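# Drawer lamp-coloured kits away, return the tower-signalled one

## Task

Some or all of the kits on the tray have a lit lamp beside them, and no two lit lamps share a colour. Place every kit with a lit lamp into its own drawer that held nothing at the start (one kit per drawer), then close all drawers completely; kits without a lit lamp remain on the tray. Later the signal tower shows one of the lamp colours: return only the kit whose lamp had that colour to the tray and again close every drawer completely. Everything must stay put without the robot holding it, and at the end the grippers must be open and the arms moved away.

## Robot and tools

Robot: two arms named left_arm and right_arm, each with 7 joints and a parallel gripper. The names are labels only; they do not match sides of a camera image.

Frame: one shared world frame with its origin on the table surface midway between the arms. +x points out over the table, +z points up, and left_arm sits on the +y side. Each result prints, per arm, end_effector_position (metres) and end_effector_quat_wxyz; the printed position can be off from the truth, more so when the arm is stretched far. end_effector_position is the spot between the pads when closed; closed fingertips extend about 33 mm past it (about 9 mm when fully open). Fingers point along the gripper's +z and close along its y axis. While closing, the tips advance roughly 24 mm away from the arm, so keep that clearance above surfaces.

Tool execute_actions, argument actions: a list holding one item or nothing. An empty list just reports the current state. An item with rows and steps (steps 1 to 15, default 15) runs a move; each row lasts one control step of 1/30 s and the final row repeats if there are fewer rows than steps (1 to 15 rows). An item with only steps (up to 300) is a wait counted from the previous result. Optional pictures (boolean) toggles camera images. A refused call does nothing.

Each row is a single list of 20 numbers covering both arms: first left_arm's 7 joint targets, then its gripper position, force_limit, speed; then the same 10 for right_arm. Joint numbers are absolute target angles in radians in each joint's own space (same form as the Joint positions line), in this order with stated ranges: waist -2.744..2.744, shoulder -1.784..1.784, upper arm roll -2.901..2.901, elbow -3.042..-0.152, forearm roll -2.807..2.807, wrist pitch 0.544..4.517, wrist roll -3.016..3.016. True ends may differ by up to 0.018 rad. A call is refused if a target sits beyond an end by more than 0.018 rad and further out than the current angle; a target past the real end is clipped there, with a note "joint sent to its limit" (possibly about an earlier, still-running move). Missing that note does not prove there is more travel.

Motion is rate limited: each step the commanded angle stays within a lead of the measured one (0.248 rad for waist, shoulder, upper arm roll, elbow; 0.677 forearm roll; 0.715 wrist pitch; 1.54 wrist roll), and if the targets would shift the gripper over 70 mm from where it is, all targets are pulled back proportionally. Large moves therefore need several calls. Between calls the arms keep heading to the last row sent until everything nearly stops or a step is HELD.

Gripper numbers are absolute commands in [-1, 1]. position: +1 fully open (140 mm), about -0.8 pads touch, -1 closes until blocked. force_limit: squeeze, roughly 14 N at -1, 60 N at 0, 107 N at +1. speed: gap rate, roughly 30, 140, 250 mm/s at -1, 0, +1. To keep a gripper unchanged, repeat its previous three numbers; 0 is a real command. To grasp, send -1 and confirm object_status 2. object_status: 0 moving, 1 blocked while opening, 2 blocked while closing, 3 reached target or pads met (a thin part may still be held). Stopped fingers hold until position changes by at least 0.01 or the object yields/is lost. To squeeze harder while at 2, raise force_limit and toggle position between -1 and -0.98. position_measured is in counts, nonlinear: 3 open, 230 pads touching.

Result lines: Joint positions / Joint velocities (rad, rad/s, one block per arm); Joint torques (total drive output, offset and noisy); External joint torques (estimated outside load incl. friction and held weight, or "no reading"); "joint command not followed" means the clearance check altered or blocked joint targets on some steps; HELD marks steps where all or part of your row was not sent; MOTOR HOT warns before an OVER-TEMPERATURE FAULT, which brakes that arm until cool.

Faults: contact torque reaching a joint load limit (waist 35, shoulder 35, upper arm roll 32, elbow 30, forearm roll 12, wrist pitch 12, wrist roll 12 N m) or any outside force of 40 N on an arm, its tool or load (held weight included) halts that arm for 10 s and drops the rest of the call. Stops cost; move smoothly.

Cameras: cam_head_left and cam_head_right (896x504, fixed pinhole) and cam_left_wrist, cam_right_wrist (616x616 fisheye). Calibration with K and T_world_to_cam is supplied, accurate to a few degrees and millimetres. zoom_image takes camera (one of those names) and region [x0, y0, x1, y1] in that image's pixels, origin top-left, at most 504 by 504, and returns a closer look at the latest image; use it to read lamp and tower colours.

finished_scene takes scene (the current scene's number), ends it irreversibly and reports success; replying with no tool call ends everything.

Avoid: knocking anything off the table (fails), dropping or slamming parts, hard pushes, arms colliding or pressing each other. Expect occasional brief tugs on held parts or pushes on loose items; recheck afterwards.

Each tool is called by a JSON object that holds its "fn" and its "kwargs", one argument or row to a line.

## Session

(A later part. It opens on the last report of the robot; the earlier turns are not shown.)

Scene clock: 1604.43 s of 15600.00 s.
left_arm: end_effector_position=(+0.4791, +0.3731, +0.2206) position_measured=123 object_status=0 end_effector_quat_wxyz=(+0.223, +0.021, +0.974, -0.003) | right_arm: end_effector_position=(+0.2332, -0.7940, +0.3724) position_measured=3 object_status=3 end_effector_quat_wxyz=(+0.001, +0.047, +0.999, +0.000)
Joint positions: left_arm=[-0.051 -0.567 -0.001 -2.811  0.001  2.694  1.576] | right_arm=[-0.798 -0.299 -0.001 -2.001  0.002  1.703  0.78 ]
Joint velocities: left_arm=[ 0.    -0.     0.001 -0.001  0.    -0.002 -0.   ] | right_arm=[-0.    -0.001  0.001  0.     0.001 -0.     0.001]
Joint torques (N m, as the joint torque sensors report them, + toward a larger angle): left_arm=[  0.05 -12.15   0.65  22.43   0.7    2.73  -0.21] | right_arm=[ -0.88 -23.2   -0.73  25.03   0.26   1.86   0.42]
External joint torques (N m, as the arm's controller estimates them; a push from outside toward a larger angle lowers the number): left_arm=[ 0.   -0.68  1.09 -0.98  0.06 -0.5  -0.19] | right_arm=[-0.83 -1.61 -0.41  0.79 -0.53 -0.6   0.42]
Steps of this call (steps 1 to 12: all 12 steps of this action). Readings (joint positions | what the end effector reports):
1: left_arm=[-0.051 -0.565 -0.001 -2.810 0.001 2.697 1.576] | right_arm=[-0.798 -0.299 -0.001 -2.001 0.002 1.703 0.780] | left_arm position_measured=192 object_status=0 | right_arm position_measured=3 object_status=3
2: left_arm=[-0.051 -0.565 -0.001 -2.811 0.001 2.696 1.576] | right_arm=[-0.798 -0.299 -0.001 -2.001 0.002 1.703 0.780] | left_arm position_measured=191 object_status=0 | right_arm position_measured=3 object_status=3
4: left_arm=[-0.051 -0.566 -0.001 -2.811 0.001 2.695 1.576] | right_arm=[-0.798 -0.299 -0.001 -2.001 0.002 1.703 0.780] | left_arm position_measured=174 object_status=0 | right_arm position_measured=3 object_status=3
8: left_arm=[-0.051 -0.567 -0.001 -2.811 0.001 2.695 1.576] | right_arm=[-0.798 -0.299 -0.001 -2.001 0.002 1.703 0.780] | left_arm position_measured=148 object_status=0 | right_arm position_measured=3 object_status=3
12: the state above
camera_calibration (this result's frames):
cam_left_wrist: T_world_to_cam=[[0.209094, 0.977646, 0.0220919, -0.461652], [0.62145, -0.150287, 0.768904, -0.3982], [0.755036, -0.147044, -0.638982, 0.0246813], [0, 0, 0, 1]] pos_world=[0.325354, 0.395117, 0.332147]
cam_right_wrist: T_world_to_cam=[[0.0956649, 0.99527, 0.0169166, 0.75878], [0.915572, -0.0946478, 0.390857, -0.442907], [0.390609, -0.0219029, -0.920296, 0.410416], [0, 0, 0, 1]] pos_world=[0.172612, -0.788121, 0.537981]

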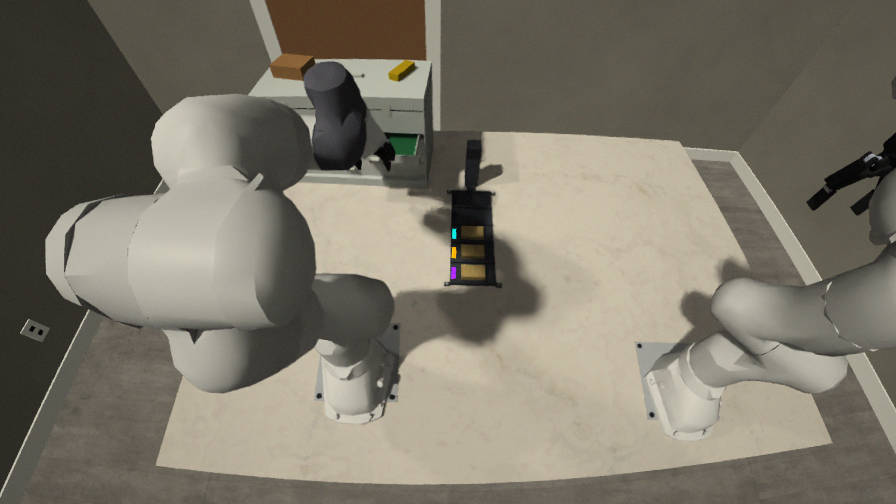

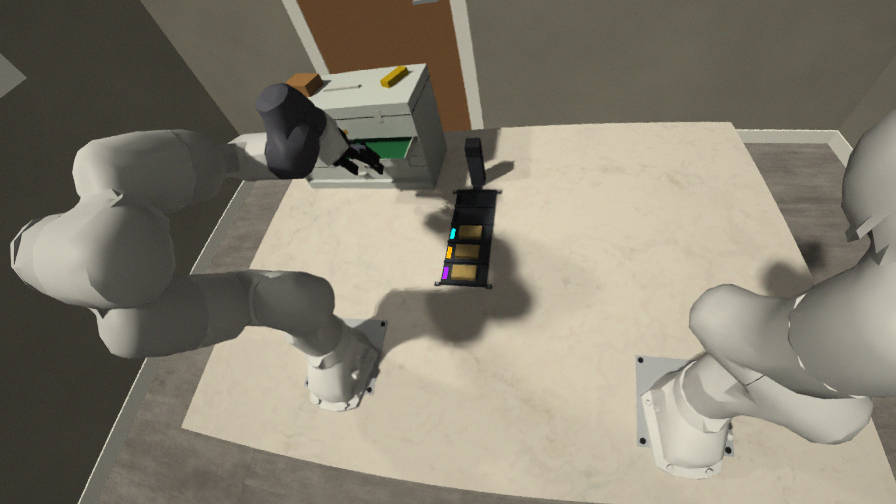

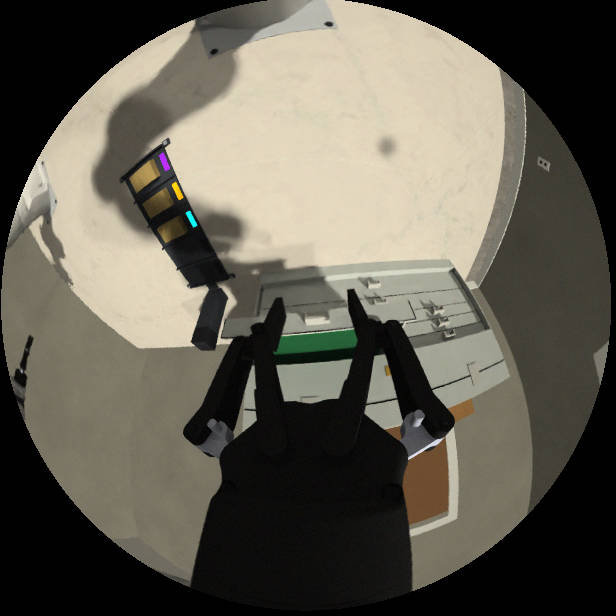

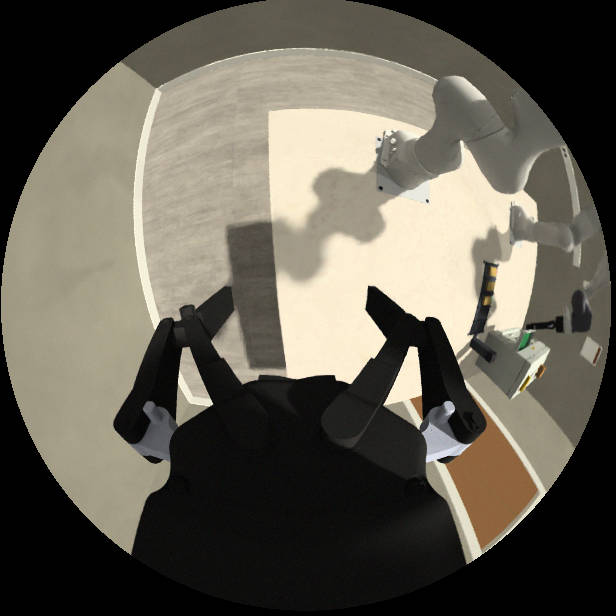

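{"fn": "execute_actions", "kwargs": {
  "actions": [
    {"rows":[[-0.05,-0.57,0,-2.82,0,2.6,1.5,0.3,0,-0.2,-0.8,-0.3,0,-2.0,0,1.7,0.785,1,0,0],[-0.05,-0.57,0,-2.82,0,2.5,1.4,0.3,0,-0.2,-0.8,-0.3,0,-2.0,0,1.7,0.785,1,0,0],[-0.05,-0.57,0,-2.82,0,2.4,1.3,0.3,0,-0.2,-0.8,-0.3,0,-2.0,0,1.7,0.785,1,0,0],[-0.08,-0.57,0,-2.82,0,2.35,1.2,0.3,0,-0.2,-0.8,-0.3,0,-2.0,0,1.7,0.785,1,0,0],[-0.12,-0.57,0,-2.82,0,2.35,1.1,0.3,0,-0.2,-0.8,-0.3,0,-2.0,0,1.7,0.785,1,0,0],[-0.18,-0.56,0,-2.82,0,2.35,1.0,0.3,0,-0.2,-0.8,-0.3,0,-2.0,0,1.7,0.785,1,0,0],[-0.24,-0.55,0,-2.81,0,2.35,0.912,0.3,0,-0.2,-0.8,-0.3,0,-2.0,0,1.7,0.785,1,0,0],[-0.3,-0.53,0,-2.8,0,2.35,0.912,0.3,0,-0.2,-0.8,-0.3,0,-2.0,0,1.7,0.785,1,0,0],[-0.36,-0.5,0,-2.78,0,2.35,0.912,0.3,0,-0.2,-0.8,-0.3,0,-2.0,0,1.7,0.785,1,0,0],[-0.42,-0.46,0,-2.75,0,2.36,0.912,0.3,0,-0.2,-0.8,-0.3,0,-2.0,0,1.7,0.785,1,0,0],[-0.48,-0.42,0,-2.72,0,2.37,0.912,0.3,0,-0.2,-0.8,-0.3,0,-2.0,0,1.7,0.785,1,0,0],[-0.54,-0.38,0,-2.69,0,2.38,0.912,0.3,0,-0.2,-0.8,-0.3,0,-2.0,0,1.7,0.785,1,0,0],[-0.6,-0.34,0,-2.66,0,2.39,0.912,0.3,0,-0.2,-0.8,-0.3,0,-2.0,0,1.7,0.785,1,0,0],[-0.64,-0.3,0,-2.63,0,2.4,0.912,0.3,0,-0.2,-0.8,-0.3,0,-2.0,0,1.7,0.785,1,0,0],[-0.669,-0.26,0,-2.6,0,2.41,0.912,0.3,0,-0.2,-0.8,-0.3,0,-2.0,0,1.7,0.785,1,0,0]],"steps":15}
  ],
  "pictures": false
}}

{"fn": "execute_actions", "kwargs": {
  "actions": [
    {"rows":[[-0.669,-0.22,0,-2.57,0,2.42,0.912,0.3,0,-0.2,-0.8,-0.3,0,-2.0,0,1.7,0.785,1,0,0],[-0.669,-0.18,0,-2.545,0,2.43,0.912,0.3,0,-0.2,-0.8,-0.3,0,-2.0,0,1.7,0.785,1,0,0],[-0.669,-0.14,0,-2.52,0,2.44,0.912,0.3,0,-0.2,-0.8,-0.3,0,-2.0,0,1.7,0.785,1,0,0],[-0.669,-0.1,0,-2.495,0,2.455,0.912,0.3,0,-0.2,-0.8,-0.3,0,-2.0,0,1.7,0.785,1,0,0],[-0.669,-0.06,0,-2.475,0,2.47,0.912,0.3,0,-0.2,-0.8,-0.3,0,-2.0,0,1.7,0.785,1,0,0],[-0.669,-0.02,0,-2.455,0,2.485,0.912,0.3,0,-0.2,-0.8,-0.3,0,-2.0,0,1.7,0.785,1,0,0],[-0.669,0.02,0,-2.44,0,2.5,0.912,0.3,0,-0.2,-0.8,-0.3,0,-2.0,0,1.7,0.785,1,0,0],[-0.669,0.06,0,-2.427,0,2.512,0.912,0.3,0,-0.2,-0.8,-0.3,0,-2.0,0,1.7,0.785,1,0,0],[-0.669,0.094,0,-2.417,0,2.512,0.912,0.3,0,-0.2,-0.8,-0.3,0,-2.0,0,1.7,0.785,1,0,0]],"steps":15}
  ],
  "pictures": false
}}

{"fn": "execute_actions", "kwargs": {
  "actions": [
    {"steps":25}
  ]
}}

Scene clock: 1652.20 s of 15600.00 s.
left_arm: end_effector_position=(+0.3796, +0.1836, +0.1532) position_measured=91 object_status=3 end_effector_quat_wxyz=(+0.048, +0.047, +0.997, -0.025) | right_arm: end_effector_position=(+0.2332, -0.7940, +0.3724) position_measured=3 object_status=3 end_effector_quat_wxyz=(+0.001, +0.047, +0.999, +0.000)
Joint positions: left_arm=[-0.527 -0.372  0.003 -2.68   0.     2.417  1.154] | right_arm=[-0.798 -0.299 -0.001 -2.001  0.002  1.703  0.78 ]
Joint velocities: left_arm=[-1.326  1.071 -0.069  0.81  -0.001  0.001 -0.6  ] | right_arm=[-0.     0.     0.    -0.    -0.    -0.001  0.001]
Joint torques (N m, as the joint torque sensors report them, + toward a larger angle): left_arm=[  2.29 -20.5    1.69  17.96   0.72   2.02  -0.35] | right_arm=[ -0.77 -23.52  -0.68  25.23   0.27   1.86   0.35]
External joint torques (N m, as the arm's controller estimates them; a push from outside toward a larger angle lowers the number): left_arm=[-2.66  1.73 -0.44  1.09  0.13 -0.27 -0.36] | right_arm=[-0.88 -2.13 -0.55  1.11 -0.53 -0.58  0.35]
Steps of this call (steps 1 to 15: the robot went on to your last target; steps 16 to 90: nothing new was sent; then 44.27 s passed at rest; steps 91 to 105: all 15 steps of this action). Readings (joint positions | what the end effector reports):
91: left_arm=[-0.051 -0.568 -0.001 -2.811 0.001 2.680 1.569] | right_arm=[-0.798 -0.299 -0.001 -2.001 0.002 1.703 0.780] | left_arm position_measured=91 object_status=3 | right_arm position_measured=3 object_status=3
92: left_arm=[-0.051 -0.569 -0.001 -2.812 0.001 2.651 1.553] | right_arm=[-0.798 -0.299 -0.001 -2.001 0.002 1.703 0.780] | left_arm position_measured=91 object_status=3 | right_arm position_measured=3 object_status=3
94: left_arm=[-0.055 -0.569 -0.000 -2.814 0.001 2.580 1.508] | right_arm=[-0.798 -0.299 -0.001 -2.001 0.002 1.703 0.780] | left_arm position_measured=91 object_status=3 | right_arm position_measured=3 object_status=3
98: left_arm=[-0.173 -0.557 0.005 -2.813 0.000 2.470 1.346] | right_arm=[-0.798 -0.299 -0.001 -2.001 0.002 1.703 0.780] | left_arm position_measured=91 object_status=3 | right_arm position_measured=3 object_status=3
105: the state above

Scene clock: 1652.70 s of 15600.00 s.
left_arm: end_effector_position=(+0.3933, +0.0961, +0.0561) position_measured=91 object_status=3 end_effector_quat_wxyz=(-0.009, +0.024, +1.000, +0.007) | right_arm: end_effector_position=(+0.2332, -0.7940, +0.3724) position_measured=3 object_status=3 end_effector_quat_wxyz=(+0.001, +0.047, +0.999, +0.000)
Joint positions: left_arm=[-0.666  0.093 -0.003 -2.425  0.     2.495  0.964] | right_arm=[-0.798 -0.299 -0.001 -2.001  0.002  1.703  0.78 ]
Joint velocities: left_arm=[-0.     0.032  0.002  0.055 -0.001  0.069 -0.152] | right_arm=[ 0.002  0.001  0.001 -0.001  0.001  0.001 -0.   ]
Joint torques (N m, as the joint torque sensors report them, + toward a larger angle): left_arm=[ -2.58 -31.12   1.51  21.62   0.56   3.37  -0.33] | right_arm=[ -0.98 -23.3   -0.98  25.43   0.26   1.79   0.35]
External joint torques (N m, as the arm's controller estimates them; a push from outside toward a larger angle lowers the number): left_arm=[-2.42  1.57  1.58  1.02  0.09  0.8  -0.33] | right_arm=[-1.1  -1.9  -0.86  1.28 -0.54 -0.66  0.35]
Steps of this call (steps 1 to 15: all 15 steps of this action). Readings (joint positions | what the end effector reports):
1: left_arm=[-0.571 -0.329 0.003 -2.646 0.000 2.417 1.131] | right_arm=[-0.798 -0.299 -0.001 -2.001 0.002 1.703 0.780] | left_arm position_measured=91 object_status=3 | right_arm position_measured=3 object_status=3
2: left_arm=[-0.606 -0.282 -0.000 -2.612 0.000 2.419 1.109] | right_arm=[-0.798 -0.299 -0.001 -2.001 0.002 1.703 0.780] | left_arm position_measured=91 object_status=3 | right_arm position_measured=3 object_status=3
4: left_arm=[-0.646 -0.194 -0.005 -2.551 0.000 2.428 1.071] | right_arm=[-0.798 -0.299 -0.001 -2.001 0.002 1.703 0.780] | left_arm position_measured=91 object_status=3 | right_arm position_measured=3 object_status=3
8: left_arm=[-0.665 -0.029 -0.005 -2.461 0.000 2.464 1.017] | right_arm=[-0.798 -0.299 -0.001 -2.001 0.002 1.703 0.780] | left_arm position_measured=91 object_status=3 | right_arm position_measured=3 object_status=3
15: the state above

Scene clock: 1653.53 s of 15600.00 s.
left_arm: end_effector_position=(+0.3995, +0.0915, +0.0594) position_measured=91 object_status=3 end_effector_quat_wxyz=(-0.002, +0.003, +1.000, +0.001) | right_arm: end_effector_position=(+0.2332, -0.7940, +0.3724) position_measured=3 object_status=3 end_effector_quat_wxyz=(+0.001, +0.047, +0.999, +0.000)
Joint positions: left_arm=[-0.666  0.093 -0.003 -2.418  0.     2.508  0.922] | right_arm=[-0.798 -0.299 -0.001 -2.001  0.002  1.703  0.78 ]
Joint velocities: left_arm=[-0.    -0.001 -0.001  0.001 -0.     0.001 -0.01 ] | right_arm=[-0.001 -0.     0.    -0.001 -0.001  0.     0.   ]
Joint torques (N m, as the joint torque sensors report them, + toward a larger angle): left_arm=[ -2.38 -30.46   1.49  20.18   0.53   3.24  -0.35] | right_arm=[ -1.18 -23.58  -0.43  24.94   0.25   1.82   0.41]
External joint torques (N m, as the arm's controller estimates them; a push from outside toward a larger angle lowers the number): left_arm=[-2.31  0.22  1.48  0.49  0.06  0.8  -0.35] | right_arm=[-1.2  -2.   -0.2   0.7  -0.54 -0.64  0.41]
Steps of this call (steps 1 to 25: the robot went on to your last target). Readings (joint positions | what the end effector reports):
1: left_arm=[-0.666 0.093 -0.003 -2.423 0.000 2.497 0.960] | right_arm=[-0.798 -0.299 -0.001 -2.001 0.002 1.703 0.780] | left_arm position_measured=91 object_status=3 | right_arm position_measured=3 object_status=3
2: left_arm=[-0.666 0.093 -0.003 -2.422 0.000 2.499 0.955] | right_arm=[-0.798 -0.299 -0.001 -2.001 0.002 1.703 0.780] | left_arm position_measured=91 object_status=3 | right_arm position_measured=3 object_status=3
4: left_arm=[-0.666 0.093 -0.003 -2.419 0.000 2.502 0.948] | right_arm=[-0.798 -0.299 -0.001 -2.001 0.002 1.703 0.780] | left_arm position_measured=91 object_status=3 | right_arm position_measured=3 object_status=3
8: left_arm=[-0.666 0.093 -0.003 -2.419 0.000 2.505 0.938] | right_arm=[-0.798 -0.299 -0.001 -2.001 0.002 1.703 0.780] | left_arm position_measured=91 object_status=3 | right_arm position_measured=3 object_status=3
25: the state above
camera_calibration (this result's frames):
cam_left_wrist: T_world_to_cam=[[0.164571, 0.984884, -0.054041, -0.144482], [0.900306, -0.127605, 0.416132, -0.3596], [0.402946, -0.117137, -0.907697, 0.094224], [0, 0, 0, 1]] pos_world=[0.30956, 0.107449, 0.22736]
cam_right_wrist: T_world_to_cam=[[0.0956646, 0.99527, 0.0169157, 0.75878], [0.915572, -0.0946472, 0.390858, -0.442906], [0.39061, -0.0219037, -0.920296, 0.410415], [0, 0, 0, 1]] pos_world=[0.172612, -0.788121, 0.537982]

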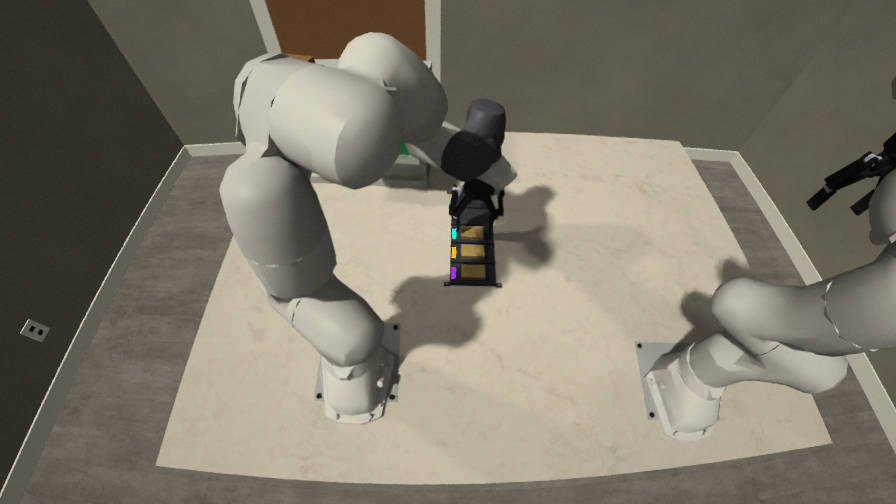

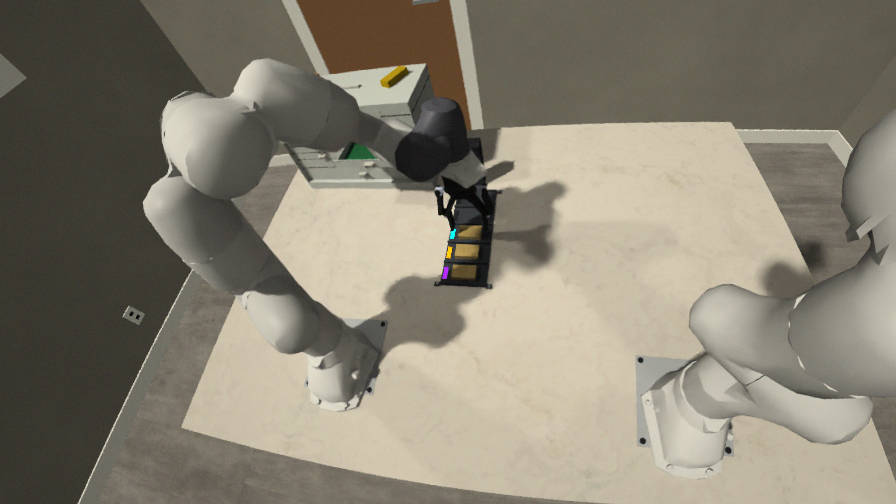

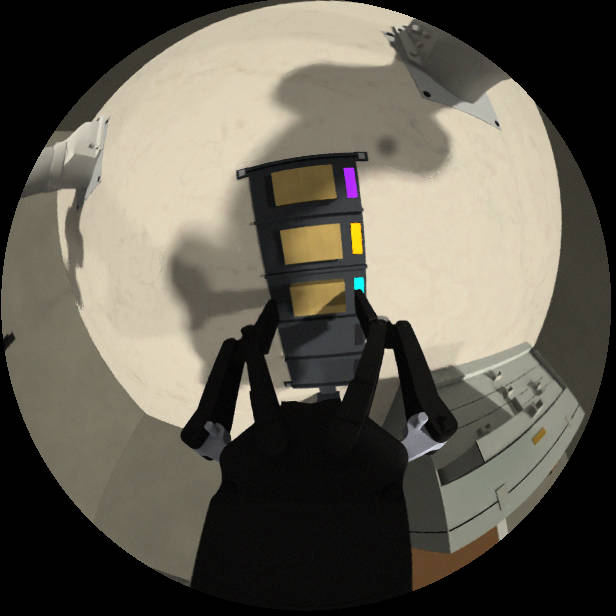

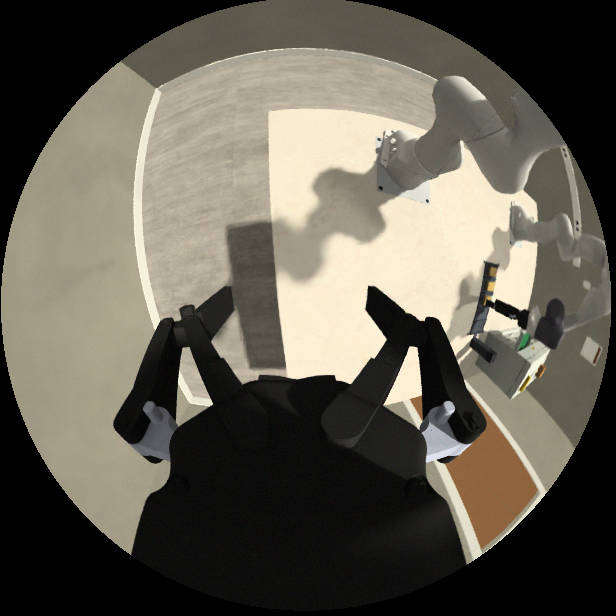

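{"fn": "execute_actions", "kwargs": {
  "actions": [
    {"rows":[[-0.671,0.085,0,-2.435,0,2.525,0.912,0.3,0,-0.2,-0.8,-0.3,0,-2.0,0,1.7,0.785,1,0,0],[-0.671,0.085,0,-2.437,0,2.53,0.912,0.3,0,-0.2,-0.8,-0.3,0,-2.0,0,1.7,0.785,1,0,0],[-0.671,0.093,0,-2.438,0,2.545,0.912,0.3,0,-0.2,-0.8,-0.3,0,-2.0,0,1.7,0.785,1,0,0],[-0.671,0.101,0,-2.439,0,2.555,0.912,0.3,0,-0.2,-0.8,-0.3,0,-2.0,0,1.7,0.785,1,0,0],[-0.671,0.109,0,-2.44,0,2.565,0.912,0.3,0,-0.2,-0.8,-0.3,0,-2.0,0,1.7,0.785,1,0,0],[-0.671,0.117,0,-2.441,0,2.575,0.912,0.3,0,-0.2,-0.8,-0.3,0,-2.0,0,1.7,0.785,1,0,0],[-0.671,0.125,0,-2.442,0,2.582,0.912,0.3,0,-0.2,-0.8,-0.3,0,-2.0,0,1.7,0.785,1,0,0],[-0.671,0.131,0,-2.443,0,2.582,0.912,0.3,0,-0.2,-0.8,-0.3,0,-2.0,0,1.7,0.785,1,0,0],[-0.671,0.136,0,-2.443,0,2.582,0.912,0.3,0,-0.2,-0.8,-0.3,0,-2.0,0,1.7,0.785,1,0,0]],"steps":15}
  ],
  "pictures": false
}}

{"fn": "execute_actions", "kwargs": {
  "actions": [
    {"steps":10}
  ],
  "pictures": false
}}

{"fn": "execute_actions", "kwargs": {
  "actions": [
    {"rows":[[-0.671,0.136,0,-2.443,0,2.582,0.912,-1,0,-0.5,-0.8,-0.3,0,-2.0,0,1.7,0.785,1,0,0]],"steps":15}
  ]
}}

Scene clock: 1675.33 s of 15600.00 s.
left_arm: end_effector_position=(+0.3941, +0.0946, +0.0356) position_measured=91 object_status=3 end_effector_quat_wxyz=(-0.003, +0.002, +1.000, +0.002) | right_arm: end_effector_position=(+0.2332, -0.7940, +0.3724) position_measured=3 object_status=3 end_effector_quat_wxyz=(+0.001, +0.047, +0.999, +0.000)
Joint positions: left_arm=[-0.668  0.135 -0.002 -2.443  0.     2.57   0.919] | right_arm=[-0.798 -0.299 -0.001 -2.001  0.002  1.703  0.78 ]
Joint velocities: left_arm=[-0.001 -0.001 -0.002  0.     0.     0.046  0.   ] | right_arm=[ 0.    -0.001  0.    -0.    -0.    -0.001 -0.001]
Joint torques (N m, as the joint torque sensors report them, + toward a larger angle): left_arm=[ -2.72 -30.2    2.07  18.09   0.57   3.25  -0.29] | right_arm=[ -0.74 -23.23  -0.42  24.93   0.26   1.83   0.38]
External joint torques (N m, as the arm's controller estimates them; a push from outside toward a larger angle lowers the number): left_arm=[-2.63  1.15  2.05 -0.8   0.14  0.84 -0.3 ] | right_arm=[-0.7  -1.76 -0.12  0.76 -0.53 -0.62  0.38]
Steps of this call (steps 1 to 15: the robot went on to your last target; steps 16 to 90: nothing new was sent; then 18.30 s passed at rest; steps 91 to 105: all 15 steps of this action). Readings (joint positions | what the end effector reports):
91: left_arm=[-0.667 0.092 -0.002 -2.422 0.000 2.511 0.919] | right_arm=[-0.798 -0.299 -0.001 -2.001 0.002 1.703 0.780] | left_arm position_measured=91 object_status=3 | right_arm position_measured=3 object_status=3
92: left_arm=[-0.667 0.090 -0.002 -2.426 0.000 2.513 0.919] | right_arm=[-0.798 -0.299 -0.001 -2.001 0.002 1.703 0.780] | left_arm position_measured=91 object_status=3 | right_arm position_measured=3 object_status=3
94: left_arm=[-0.668 0.091 -0.002 -2.432 0.000 2.524 0.919] | right_arm=[-0.798 -0.299 -0.001 -2.001 0.002 1.703 0.780] | left_arm position_measured=91 object_status=3 | right_arm position_measured=3 object_status=3
98: left_arm=[-0.668 0.114 -0.002 -2.438 0.000 2.551 0.919] | right_arm=[-0.798 -0.299 -0.001 -2.001 0.002 1.703 0.780] | left_arm position_measured=91 object_status=3 | right_arm position_measured=3 object_status=3
105: the state above

Scene clock: 1675.67 s of 15600.00 s.
left_arm: end_effector_position=(+0.3958, +0.0934, +0.0361) position_measured=91 object_status=3 end_effector_quat_wxyz=(-0.000, +0.002, +1.000, +0.000) | right_arm: end_effector_position=(+0.2332, -0.7940, +0.3724) position_measured=3 object_status=3 end_effector_quat_wxyz=(+0.001, +0.047, +0.999, +0.000)
Joint positions: left_arm=[-0.668  0.135 -0.002 -2.443  0.     2.577  0.919] | right_arm=[-0.798 -0.299 -0.001 -2.001  0.002  1.703  0.78 ]
Joint velocities: left_arm=[ 0.     0.001  0.002  0.001  0.002  0.006 -0.   ] | right_arm=[-0.002 -0.001 -0.001  0.     0.     0.001  0.001]
Joint torques (N m, as the joint torque sensors report them, + toward a larger angle): left_arm=[ -2.12 -29.93   2.34  18.36   0.58   3.1   -0.19] | right_arm=[ -0.75 -23.35  -0.77  25.19   0.26   1.86   0.32]
External joint torques (N m, as the arm's controller estimates them; a push from outside toward a larger angle lowers the number): left_arm=[-2.22  1.12  2.14 -0.36  0.15  0.66 -0.19] | right_arm=[-0.69 -1.76 -0.44  0.93 -0.53 -0.61  0.32]
Steps of this call (steps 1 to 10: the robot went on to your last target). Readings (joint positions | what the end effector reports):
1: left_arm=[-0.668 0.135 -0.002 -2.443 0.000 2.572 0.919] | right_arm=[-0.798 -0.299 -0.001 -2.001 0.002 1.703 0.780] | left_arm position_measured=91 object_status=3 | right_arm position_measured=3 object_status=3
2: left_arm=[-0.668 0.135 -0.002 -2.443 0.000 2.573 0.919] | right_arm=[-0.798 -0.299 -0.001 -2.001 0.002 1.703 0.780] | left_arm position_measured=91 object_status=3 | right_arm position_measured=3 object_status=3
4: left_arm=[-0.668 0.135 -0.002 -2.443 0.000 2.575 0.919] | right_arm=[-0.798 -0.299 -0.001 -2.001 0.002 1.703 0.780] | left_arm position_measured=91 object_status=3 | right_arm position_measured=3 object_status=3
8: left_arm=[-0.668 0.135 -0.002 -2.443 0.000 2.576 0.919] | right_arm=[-0.798 -0.299 -0.001 -2.001 0.002 1.703 0.780] | left_arm position_measured=91 object_status=3 | right_arm position_measured=3 object_status=3
10: the state above

Scene clock: 1676.17 s of 15600.00 s.
left_arm: end_effector_position=(+0.3962, +0.0931, +0.0367) position_measured=133 object_status=0 end_effector_quat_wxyz=(+0.000, +0.002, +1.000, -0.000) | right_arm: end_effector_position=(+0.2332, -0.7940, +0.3724) position_measured=3 object_status=3 end_effector_quat_wxyz=(+0.001, +0.047, +0.999, +0.000)
Joint positions: left_arm=[-0.668  0.134 -0.002 -2.443  0.     2.578  0.919] | right_arm=[-0.798 -0.299 -0.001 -2.001  0.002  1.703  0.78 ]
Joint velocities: left_arm=[-0.     0.001 -0.001  0.001  0.    -0.001  0.001] | right_arm=[-0.001 -0.001 -0.001 -0.001 -0.     0.    -0.001]
Joint torques (N m, as the joint torque sensors report them, + toward a larger angle): left_arm=[ -1.83 -29.14   1.22  17.21   0.48   3.25  -0.19] | right_arm=[ -0.56 -23.61  -0.3   24.69   0.29   1.83   0.38]
External joint torques (N m, as the arm's controller estimates them; a push from outside toward a larger angle lowers the number): left_arm=[-1.82  1.85  1.13 -1.5   0.05  0.8  -0.19] | right_arm=[-0.53 -2.08  0.    0.48 -0.5  -0.63  0.38]
Steps of this call (steps 1 to 15: all 15 steps of this action). Readings (joint positions | what the end effector reports):
1: left_arm=[-0.668 0.135 -0.002 -2.443 0.000 2.577 0.919] | right_arm=[-0.798 -0.299 -0.001 -2.001 0.002 1.703 0.780] | left_arm position_measured=91 object_status=0 | right_arm position_measured=3 object_status=3
2: left_arm=[-0.668 0.135 -0.002 -2.443 0.000 2.577 0.919] | right_arm=[-0.798 -0.299 -0.001 -2.001 0.002 1.703 0.780] | left_arm position_measured=95 object_status=0 | right_arm position_measured=3 object_status=3
4: left_arm=[-0.668 0.135 -0.002 -2.443 0.000 2.577 0.919] | right_arm=[-0.798 -0.299 -0.001 -2.001 0.002 1.703 0.780] | left_arm position_measured=104 object_status=0 | right_arm position_measured=3 object_status=3
8: left_arm=[-0.668 0.135 -0.002 -2.443 0.000 2.578 0.919] | right_arm=[-0.798 -0.299 -0.001 -2.001 0.002 1.703 0.780] | left_arm position_measured=123 object_status=0 | right_arm position_measured=3 object_status=3
15: the state above
camera_calibration (this result's frames):
cam_left_wrist: T_world_to_cam=[[0.163302, 0.984953, -0.0565755, -0.146084], [0.898782, -0.124877, 0.420235, -0.346812], [0.406846, -0.119474, -0.90565, 0.0737585], [0, 0, 0, 1]] pos_world=[0.305555, 0.109389, 0.204277]
cam_right_wrist: T_world_to_cam=[[0.0956641, 0.99527, 0.0169124, 0.758781], [0.915571, -0.0946454, 0.390859, -0.442907], [0.390611, -0.0219067, -0.920295, 0.410415], [0, 0, 0, 1]] pos_world=[0.172613, -0.788121, 0.537984]

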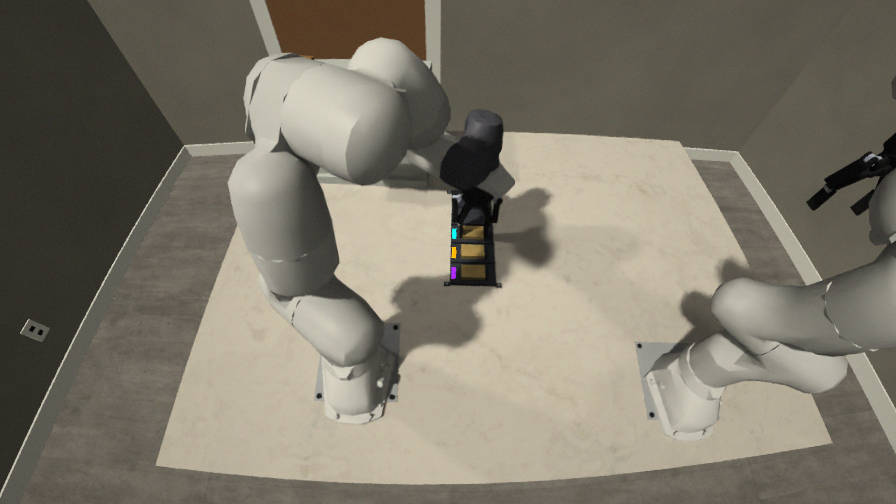

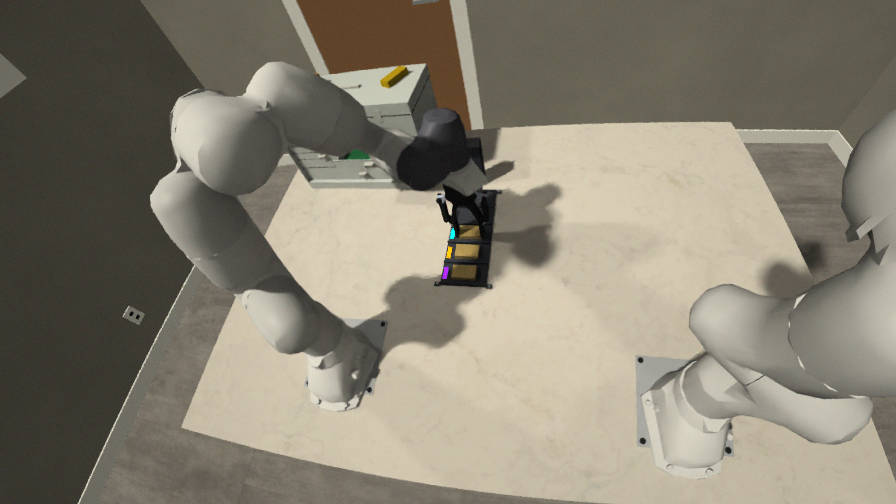

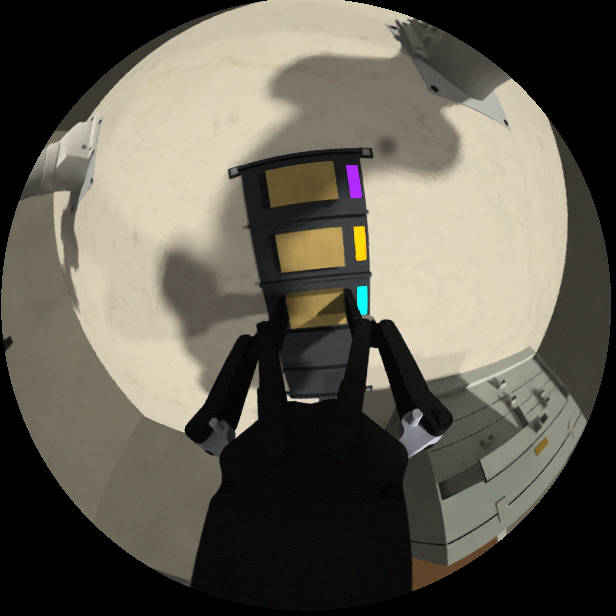

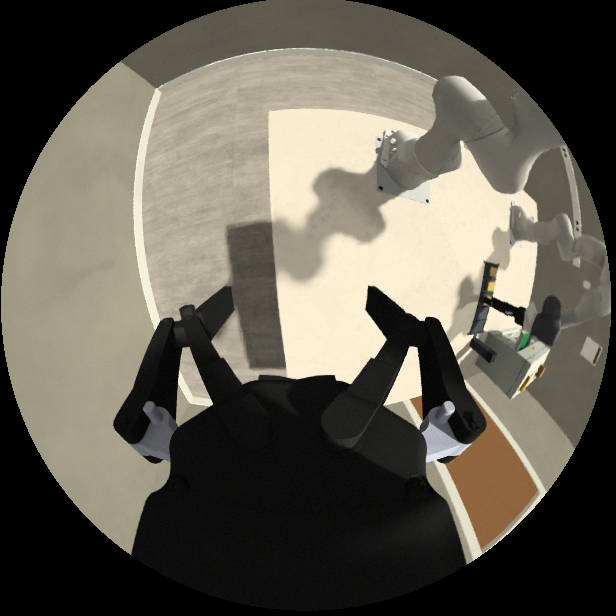

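{"fn": "execute_actions", "kwargs": {
  "actions": [
    {"rows":[[-0.671,0.115,0,-2.443,0,2.55,0.912,-1,0,-0.5,-0.8,-0.3,0,-2.0,0,1.7,0.785,1,0,0],[-0.671,0.09,0,-2.44,0,2.52,0.912,-1,0,-0.5,-0.8,-0.3,0,-2.0,0,1.7,0.785,1,0,0],[-0.671,0.06,0,-2.435,0,2.48,0.912,-1,0,-0.5,-0.8,-0.3,0,-2.0,0,1.7,0.785,1,0,0],[-0.671,0.03,0,-2.425,0,2.44,0.912,-1,0,-0.5,-0.8,-0.3,0,-2.0,0,1.7,0.785,1,0,0],[-0.671,0,0,-2.415,0,2.4,0.95,-1,0,-0.5,-0.8,-0.3,0,-2.0,0,1.7,0.785,1,0,0],[-0.671,-0.035,0,-2.4,0,2.36,1.0,-1,0,-0.5,-0.8,-0.3,0,-2.0,0,1.7,0.785,1,0,0],[-0.671,-0.07,0,-2.385,0,2.32,1.05,-1,0,-0.5,-0.8,-0.3,0,-2.0,0,1.7,0.785,1,0,0],[-0.671,-0.105,0,-2.37,0,2.28,1.1,-1,0,-0.5,-0.8,-0.3,0,-2.0,0,1.7,0.785,1,0,0],[-0.671,-0.14,0,-2.355,0,2.24,1.15,-1,0,-0.5,-0.8,-0.3,0,-2.0,0,1.7,0.785,1,0,0],[-0.671,-0.175,0,-2.335,0,2.21,1.2,-1,0,-0.5,-0.8,-0.3,0,-2.0,0,1.7,0.785,1,0,0],[-0.671,-0.21,0,-2.315,0,2.2,1.25,-1,0,-0.5,-0.8,-0.3,0,-2.0,0,1.7,0.785,1,0,0],[-0.671,-0.24,0,-2.295,0,2.2,1.3,-1,0,-0.5,-0.8,-0.3,0,-2.0,0,1.7,0.785,1,0,0],[-0.65,-0.26,0,-2.275,0,2.2,1.35,-1,0,-0.5,-0.8,-0.3,0,-2.0,0,1.7,0.785,1,0,0],[-0.62,-0.26,0,-2.26,0,2.2,1.4,-1,0,-0.5,-0.8,-0.3,0,-2.0,0,1.7,0.785,1,0,0],[-0.58,-0.26,0,-2.25,0,2.2,1.45,-1,0,-0.5,-0.8,-0.3,0,-2.0,0,1.7,0.785,1,0,0]],"steps":15}
  ],
  "pictures": false
}}

{"fn": "execute_actions", "kwargs": {
  "actions": [
    {"rows":[[-0.53,-0.26,0,-2.25,0,2.2,1.5,-1,0,-0.5,-0.8,-0.3,0,-2.0,0,1.7,0.785,1,0,0],[-0.48,-0.26,0,-2.25,0,2.2,1.55,-1,0,-0.5,-0.8,-0.3,0,-2.0,0,1.7,0.785,1,0,0],[-0.43,-0.26,0,-2.25,0,2.2,1.6,-1,0,-0.5,-0.8,-0.3,0,-2.0,0,1.7,0.785,1,0,0],[-0.38,-0.26,0,-2.25,0,2.2,1.615,-1,0,-0.5,-0.8,-0.3,0,-2.0,0,1.7,0.785,1,0,0],[-0.33,-0.26,0,-2.25,0,2.2,1.615,-1,0,-0.5,-0.8,-0.3,0,-2.0,0,1.7,0.785,1,0,0],[-0.28,-0.26,0,-2.25,0,2.2,1.615,-1,0,-0.5,-0.8,-0.3,0,-2.0,0,1.7,0.785,1,0,0],[-0.23,-0.255,0,-2.25,0,2.2,1.615,-1,0,-0.5,-0.8,-0.3,0,-2.0,0,1.7,0.785,1,0,0],[-0.18,-0.25,0,-2.25,0,2.2,1.615,-1,0,-0.5,-0.8,-0.3,0,-2.0,0,1.7,0.785,1,0,0],[-0.13,-0.247,0,-2.246,0,2.2,1.615,-1,0,-0.5,-0.8,-0.3,0,-2.0,0,1.7,0.785,1,0,0],[-0.09,-0.247,0,-2.246,0,2.2,1.615,-1,0,-0.5,-0.8,-0.3,0,-2.0,0,1.7,0.785,1,0,0],[-0.06,-0.247,0,-2.246,0,2.2,1.615,-1,0,-0.5,-0.8,-0.3,0,-2.0,0,1.7,0.785,1,0,0],[-0.045,-0.247,0,-2.246,0,2.2,1.615,-1,0,-0.5,-0.8,-0.3,0,-2.0,0,1.7,0.785,1,0,0]],"steps":15}
  ],
  "pictures": false
}}

{"fn": "execute_actions", "kwargs": {
  "actions": [
    {"steps":25}
  ]
}}

Scene clock: 1723.43 s of 15600.00 s.
left_arm: end_effector_position=(+0.4478, +0.0705, +0.2703) position_measured=134 object_status=2 end_effector_quat_wxyz=(+0.098, +0.103, +0.988, -0.056) | right_arm: end_effector_position=(+0.2332, -0.7940, +0.3724) position_measured=3 object_status=3 end_effector_quat_wxyz=(+0.001, +0.047, +0.999, +0.000)
Joint positions: left_arm=[-0.639 -0.24  -0.007 -2.277  0.     2.263  1.146] | right_arm=[-0.798 -0.299 -0.001 -2.001  0.002  1.703  0.78 ]
Joint velocities: left_arm=[ 0.562 -0.476 -0.002  0.536  0.001 -0.283  0.985] | right_arm=[-0.001 -0.     0.001 -0.    -0.002 -0.    -0.001]
Joint torques (N m, as the joint torque sensors report them, + toward a larger angle): left_arm=[  6.51 -11.54   4.4   13.75   0.91   0.51   0.6 ] | right_arm=[ -0.82 -23.73  -0.35  25.46   0.26   1.79   0.39]
External joint torques (N m, as the arm's controller estimates them; a push from outside toward a larger angle lowers the number): left_arm=[ 1.56 -1.88 -1.24  0.54  0.2  -0.6   0.61] | right_arm=[-0.77 -2.33 -0.03  1.3  -0.52 -0.66  0.39]
Steps of this call (steps 1 to 15: the robot went on to your last target; steps 16 to 90: nothing new was sent; then 43.77 s passed at rest; steps 91 to 105: all 15 steps of this action). Readings (joint positions | what the end effector reports):
91: left_arm=[-0.668 0.131 -0.002 -2.443 0.000 2.574 0.919] | right_arm=[-0.798 -0.299 -0.001 -2.001 0.002 1.703 0.780] | left_arm position_measured=133 object_status=2 | right_arm position_measured=3 object_status=3
92: left_arm=[-0.668 0.124 -0.002 -2.444 0.000 2.564 0.919] | right_arm=[-0.798 -0.299 -0.001 -2.001 0.002 1.703 0.780] | left_arm position_measured=133 object_status=2 | right_arm position_measured=3 object_status=3
94: left_arm=[-0.668 0.090 -0.002 -2.443 0.000 2.529 0.919] | right_arm=[-0.798 -0.299 -0.001 -2.001 0.002 1.703 0.780] | left_arm position_measured=134 object_status=2 | right_arm position_measured=3 object_status=3
98: left_arm=[-0.668 -0.025 -0.002 -2.405 0.000 2.421 0.955] | right_arm=[-0.798 -0.299 -0.001 -2.001 0.002 1.703 0.780] | left_arm position_measured=134 object_status=2 | right_arm position_measured=3 object_status=3
105: the state above

Scene clock: 1723.93 s of 15600.00 s.
left_arm: end_effector_position=(+0.5477, +0.3545, +0.2818) position_measured=134 object_status=2 end_effector_quat_wxyz=(+0.105, -0.019, +0.994, -0.010) | right_arm: end_effector_position=(+0.2332, -0.7940, +0.3724) position_measured=3 object_status=3 end_effector_quat_wxyz=(+0.001, +0.047, +0.999, +0.000)
Joint positions: left_arm=[-0.086 -0.248  0.005 -2.248  0.     2.212  1.465] | right_arm=[-0.798 -0.299 -0.001 -2.001  0.002  1.703  0.78 ]
Joint velocities: left_arm=[ 0.687  0.021  0.124  0.     0.001 -0.058  0.473] | right_arm=[-0.     0.001  0.    -0.001  0.001  0.    -0.   ]
Joint torques (N m, as the joint torque sensors report them, + toward a larger angle): left_arm=[ -9.71 -24.52  -9.43  24.89   0.87   2.74   0.71] | right_arm=[ -0.88 -23.75  -0.15  25.48   0.26   1.81   0.38]
External joint torques (N m, as the arm's controller estimates them; a push from outside toward a larger angle lowers the number): left_arm=[ 0.13  0.39  1.27 -0.1   0.3  -0.19  0.73] | right_arm=[-0.83 -2.39  0.15  1.37 -0.52 -0.64  0.38]
Steps of this call (steps 1 to 15: all 15 steps of this action). Readings (joint positions | what the end effector reports):
1: left_arm=[-0.611 -0.253 -0.010 -2.262 0.000 2.255 1.181] | right_arm=[-0.798 -0.299 -0.001 -2.001 0.002 1.703 0.780] | left_arm position_measured=134 object_status=2 | right_arm position_measured=3 object_status=3
2: left_arm=[-0.577 -0.261 -0.011 -2.253 0.000 2.248 1.215] | right_arm=[-0.798 -0.299 -0.001 -2.001 0.002 1.703 0.780] | left_arm position_measured=134 object_status=2 | right_arm position_measured=3 object_status=3
4: left_arm=[-0.504 -0.265 -0.008 -2.248 0.000 2.239 1.275] | right_arm=[-0.798 -0.299 -0.001 -2.001 0.002 1.703 0.780] | left_arm position_measured=134 object_status=2 | right_arm position_measured=3 object_status=3
8: left_arm=[-0.348 -0.260 -0.004 -2.248 0.000 2.226 1.355] | right_arm=[-0.798 -0.299 -0.001 -2.001 0.002 1.703 0.780] | left_arm position_measured=134 object_status=2 | right_arm position_measured=3 object_status=3
15: the state above

Scene clock: 1724.77 s of 15600.00 s.
left_arm: end_effector_position=(+0.5459, +0.3746, +0.2801) position_measured=134 object_status=2 end_effector_quat_wxyz=(+0.101, +0.029, +0.994, -0.000) | right_arm: end_effector_position=(+0.2332, -0.7940, +0.3724) position_measured=3 object_status=3 end_effector_quat_wxyz=(+0.001, +0.047, +0.999, +0.000)
Joint positions: left_arm=[-0.047 -0.247  0.003 -2.248  0.     2.203  1.599] | right_arm=[-0.798 -0.299 -0.001 -2.001  0.002  1.703  0.78 ]
Joint velocities: left_arm=[ 0.001  0.001  0.001 -0.001  0.    -0.001  0.029] | right_arm=[ 0.001  0.     0.002 -0.     0.001  0.    -0.   ]
Joint torques (N m, as the joint torque sensors report them, + toward a larger angle): left_arm=[  0.06 -23.02  -0.82  25.44   0.86   2.55   0.53] | right_arm=[ -1.02 -23.26  -0.66  25.19   0.27   1.88   0.43]
External joint torques (N m, as the arm's controller estimates them; a push from outside toward a larger angle lowers the number): left_arm=[ 0.    0.49 -0.64  1.01  0.11 -0.29  0.54] | right_arm=[-1.13 -1.87 -0.53  1.06 -0.53 -0.57  0.43]
Steps of this call (steps 1 to 25: the robot went on to your last target). Readings (joint positions | what the end effector reports):
1: left_arm=[-0.067 -0.247 0.008 -2.248 0.000 2.210 1.480] | right_arm=[-0.798 -0.299 -0.001 -2.001 0.002 1.703 0.780] | left_arm position_measured=134 object_status=2 | right_arm position_measured=3 object_status=3
2: left_arm=[-0.056 -0.247 0.009 -2.248 0.000 2.209 1.493] | right_arm=[-0.798 -0.299 -0.001 -2.001 0.002 1.703 0.780] | left_arm position_measured=134 object_status=2 | right_arm position_measured=3 object_status=3
4: left_arm=[-0.048 -0.247 0.009 -2.248 0.000 2.207 1.516] | right_arm=[-0.798 -0.299 -0.001 -2.001 0.002 1.703 0.780] | left_arm position_measured=134 object_status=2 | right_arm position_measured=3 object_status=3
8: left_arm=[-0.047 -0.247 0.004 -2.248 0.000 2.204 1.549] | right_arm=[-0.798 -0.299 -0.001 -2.001 0.002 1.703 0.780] | left_arm position_measured=134 object_status=2 | right_arm position_measured=3 object_status=3
25: the state above
camera_calibration (this result's frames):
cam_left_wrist: T_world_to_cam=[[0.223491, 0.974547, -0.0176113, -0.473938], [0.78888, -0.170241, 0.590497, -0.519178], [0.572469, -0.145864, -0.806848, 0.158743], [0, 0, 0, 1]] pos_world=[0.424614, 0.396644, 0.426308]
cam_right_wrist: T_world_to_cam=[[0.0956639, 0.99527, 0.0169111, 0.758782], [0.915571, -0.0946446, 0.39086, -0.442908], [0.390612, -0.0219079, -0.920295, 0.410414], [0, 0, 0, 1]] pos_world=[0.172613, -0.78812, 0.537985]

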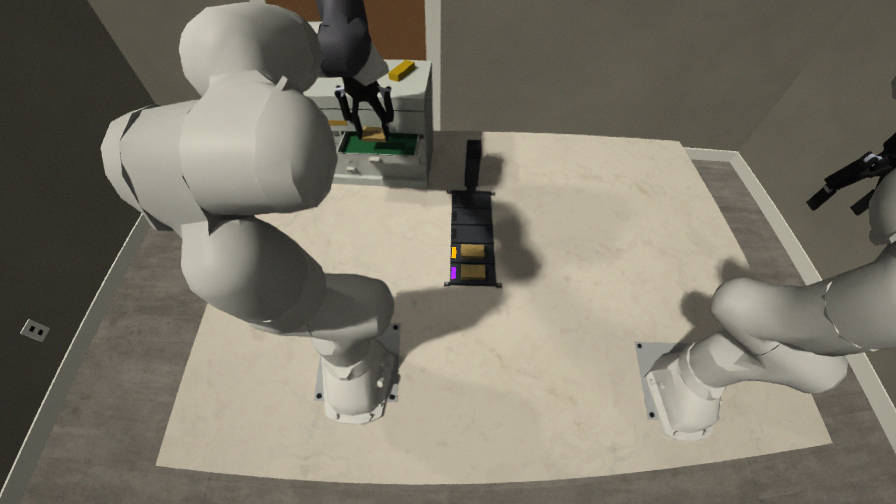

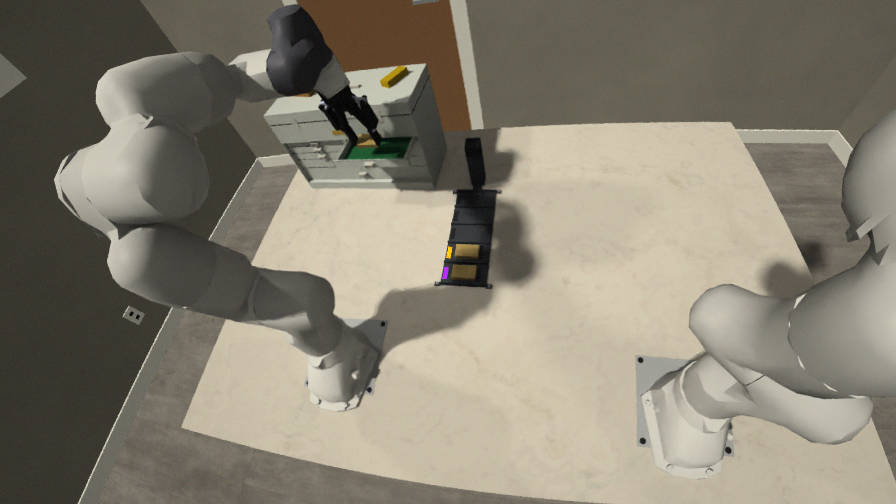

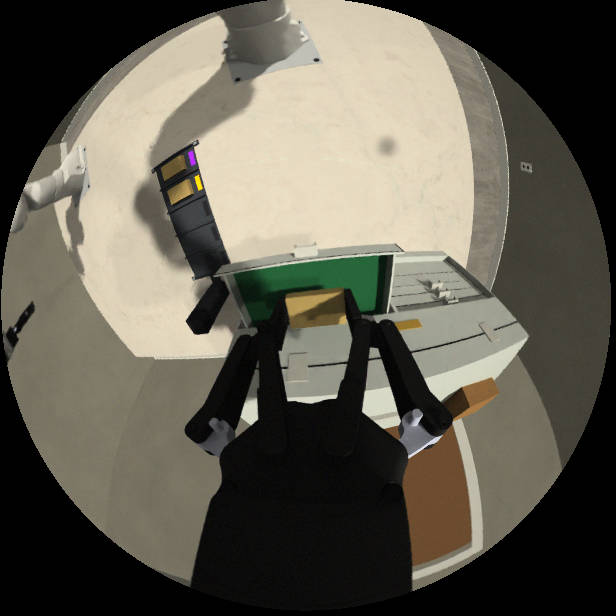

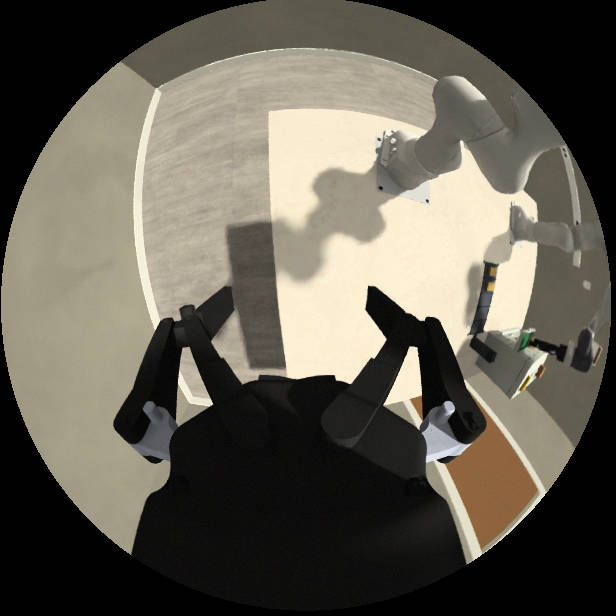

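{"fn": "execute_actions", "kwargs": {
  "actions": [
    {"rows":[[-0.045,-0.243,0,-2.254,0,2.225,1.615,-1,0,-0.5,-0.8,-0.3,0,-2.0,0,1.7,0.785,1,0,0],[-0.045,-0.239,0,-2.262,0,2.245,1.615,-1,0,-0.5,-0.8,-0.3,0,-2.0,0,1.7,0.785,1,0,0],[-0.045,-0.235,0,-2.27,0,2.26,1.615,-1,0,-0.5,-0.8,-0.3,0,-2.0,0,1.7,0.785,1,0,0],[-0.045,-0.231,0,-2.278,0,2.275,1.615,-1,0,-0.5,-0.8,-0.3,0,-2.0,0,1.7,0.785,1,0,0],[-0.045,-0.227,0,-2.286,0,2.29,1.615,-1,0,-0.5,-0.8,-0.3,0,-2.0,0,1.7,0.785,1,0,0],[-0.045,-0.223,0,-2.294,0,2.3,1.615,-1,0,-0.5,-0.8,-0.3,0,-2.0,0,1.7,0.785,1,0,0],[-0.045,-0.219,0,-2.302,0,2.31,1.615,-1,0,-0.5,-0.8,-0.3,0,-2.0,0,1.7,0.785,1,0,0],[-0.045,-0.215,0,-2.31,0,2.32,1.615,-1,0,-0.5,-0.8,-0.3,0,-2.0,0,1.7,0.785,1,0,0],[-0.045,-0.211,0,-2.318,0,2.32,1.615,-1,0,-0.5,-0.8,-0.3,0,-2.0,0,1.7,0.785,1,0,0],[-0.045,-0.208,0,-2.325,0,2.32,1.615,-1,0,-0.5,-0.8,-0.3,0,-2.0,0,1.7,0.785,1,0,0]],"steps":15}
  ],
  "pictures": false
}}

{"fn": "execute_actions", "kwargs": {
  "actions": [
    {"steps":10}
  ],
  "pictures": false
}}

Scene clock: 1743.20 s of 15600.00 s.
left_arm: end_effector_position=(+0.5438, +0.3746, +0.2368) position_measured=134 object_status=2 end_effector_quat_wxyz=(+0.096, +0.034, +0.995, +0.000) | right_arm: end_effector_position=(+0.2332, -0.7940, +0.3724) position_measured=3 object_status=3 end_effector_quat_wxyz=(+0.001, +0.047, +0.999, +0.000)
Joint positions: left_arm=[-0.047 -0.21   0.002 -2.321  0.     2.304  1.608] | right_arm=[-0.798 -0.299 -0.001 -2.001  0.002  1.703  0.78 ]
Joint velocities: left_arm=[-0.    -0.     0.    -0.021 -0.001  0.069  0.001] | right_arm=[-0.001  0.001  0.001  0.001 -0.001 -0.001 -0.001]
Joint torques (N m, as the joint torque sensors report them, + toward a larger angle): left_arm=[ -0.2  -23.48  -1.61  21.88   0.86   3.66   0.4 ] | right_arm=[ -0.87 -23.3   -0.56  25.14   0.23   1.82   0.36]
External joint torques (N m, as the arm's controller estimates them; a push from outside toward a larger angle lowers the number): left_arm=[-0.2   0.32 -1.4  -1.78  0.16  0.9   0.41] | right_arm=[-0.81 -1.86 -0.24  0.96 -0.55 -0.63  0.36]
Steps of this call (steps 1 to 30: the robot went on to your last target; steps 31 to 90: nothing new was sent; then 14.93 s passed at rest; steps 91 to 105: all 15 steps of this action). Readings (joint positions | what the end effector reports):
91: left_arm=[-0.047 -0.247 0.002 -2.249 0.000 2.205 1.608] | right_arm=[-0.798 -0.299 -0.001 -2.001 0.002 1.703 0.780] | left_arm position_measured=134 object_status=2 | right_arm position_measured=3 object_status=3
92: left_arm=[-0.047 -0.246 0.002 -2.252 0.000 2.211 1.608] | right_arm=[-0.798 -0.299 -0.001 -2.001 0.002 1.703 0.780] | left_arm position_measured=134 object_status=2 | right_arm position_measured=3 object_status=3
94: left_arm=[-0.047 -0.242 0.002 -2.262 0.000 2.229 1.608] | right_arm=[-0.798 -0.299 -0.001 -2.001 0.002 1.703 0.780] | left_arm position_measured=134 object_status=2 | right_arm position_measured=3 object_status=3
98: left_arm=[-0.047 -0.225 0.002 -2.292 0.000 2.269 1.608] | right_arm=[-0.798 -0.299 -0.001 -2.001 0.002 1.703 0.780] | left_arm position_measured=134 object_status=2 | right_arm position_measured=3 object_status=3
105: the state above

Scene clock: 1743.53 s of 15600.00 s.
left_arm: end_effector_position=(+0.5455, +0.3745, +0.2369) position_measured=134 object_status=2 end_effector_quat_wxyz=(+0.100, +0.034, +0.994, +0.000) | right_arm: end_effector_position=(+0.2332, -0.7940, +0.3724) position_measured=3 object_status=3 end_effector_quat_wxyz=(+0.001, +0.047, +0.999, +0.000)
Joint positions: left_arm=[-0.047 -0.21   0.002 -2.323  0.     2.313  1.608] | right_arm=[-0.798 -0.299 -0.001 -2.001  0.002  1.703  0.78 ]
Joint velocities: left_arm=[-0.003  0.001 -0.    -0.002 -0.     0.009  0.001] | right_arm=[-0.001 -0.     0.     0.001 -0.     0.     0.001]
Joint torques (N m, as the joint torque sensors report them, + toward a larger angle): left_arm=[  0.44 -22.72  -1.21  23.43   0.76   3.76   0.44] | right_arm=[ -0.5  -23.32  -0.64  25.01   0.24   1.81   0.34]
External joint torques (N m, as the arm's controller estimates them; a push from outside toward a larger angle lowers the number): left_arm=[ 0.58  1.71 -0.85 -0.61  0.05  0.9   0.44] | right_arm=[-0.39 -1.81 -0.25  0.79 -0.54 -0.65  0.34]
Steps of this call (steps 1 to 10: the robot went on to your last target). Readings (joint positions | what the end effector reports):
1: left_arm=[-0.047 -0.210 0.002 -2.322 0.000 2.306 1.608] | right_arm=[-0.798 -0.299 -0.001 -2.001 0.002 1.703 0.780] | left_arm position_measured=134 object_status=2 | right_arm position_measured=3 object_status=3
2: left_arm=[-0.047 -0.210 0.002 -2.322 0.000 2.308 1.608] | right_arm=[-0.798 -0.299 -0.001 -2.001 0.002 1.703 0.780] | left_arm position_measured=134 object_status=2 | right_arm position_measured=3 object_status=3
4: left_arm=[-0.047 -0.210 0.002 -2.323 0.000 2.310 1.608] | right_arm=[-0.798 -0.299 -0.001 -2.001 0.002 1.703 0.780] | left_arm position_measured=134 object_status=2 | right_arm position_measured=3 object_status=3
8: left_arm=[-0.047 -0.210 0.002 -2.323 0.000 2.313 1.608] | right_arm=[-0.798 -0.299 -0.001 -2.001 0.002 1.703 0.780] | left_arm position_measured=134 object_status=2 | right_arm position_measured=3 object_status=3
10: the state above


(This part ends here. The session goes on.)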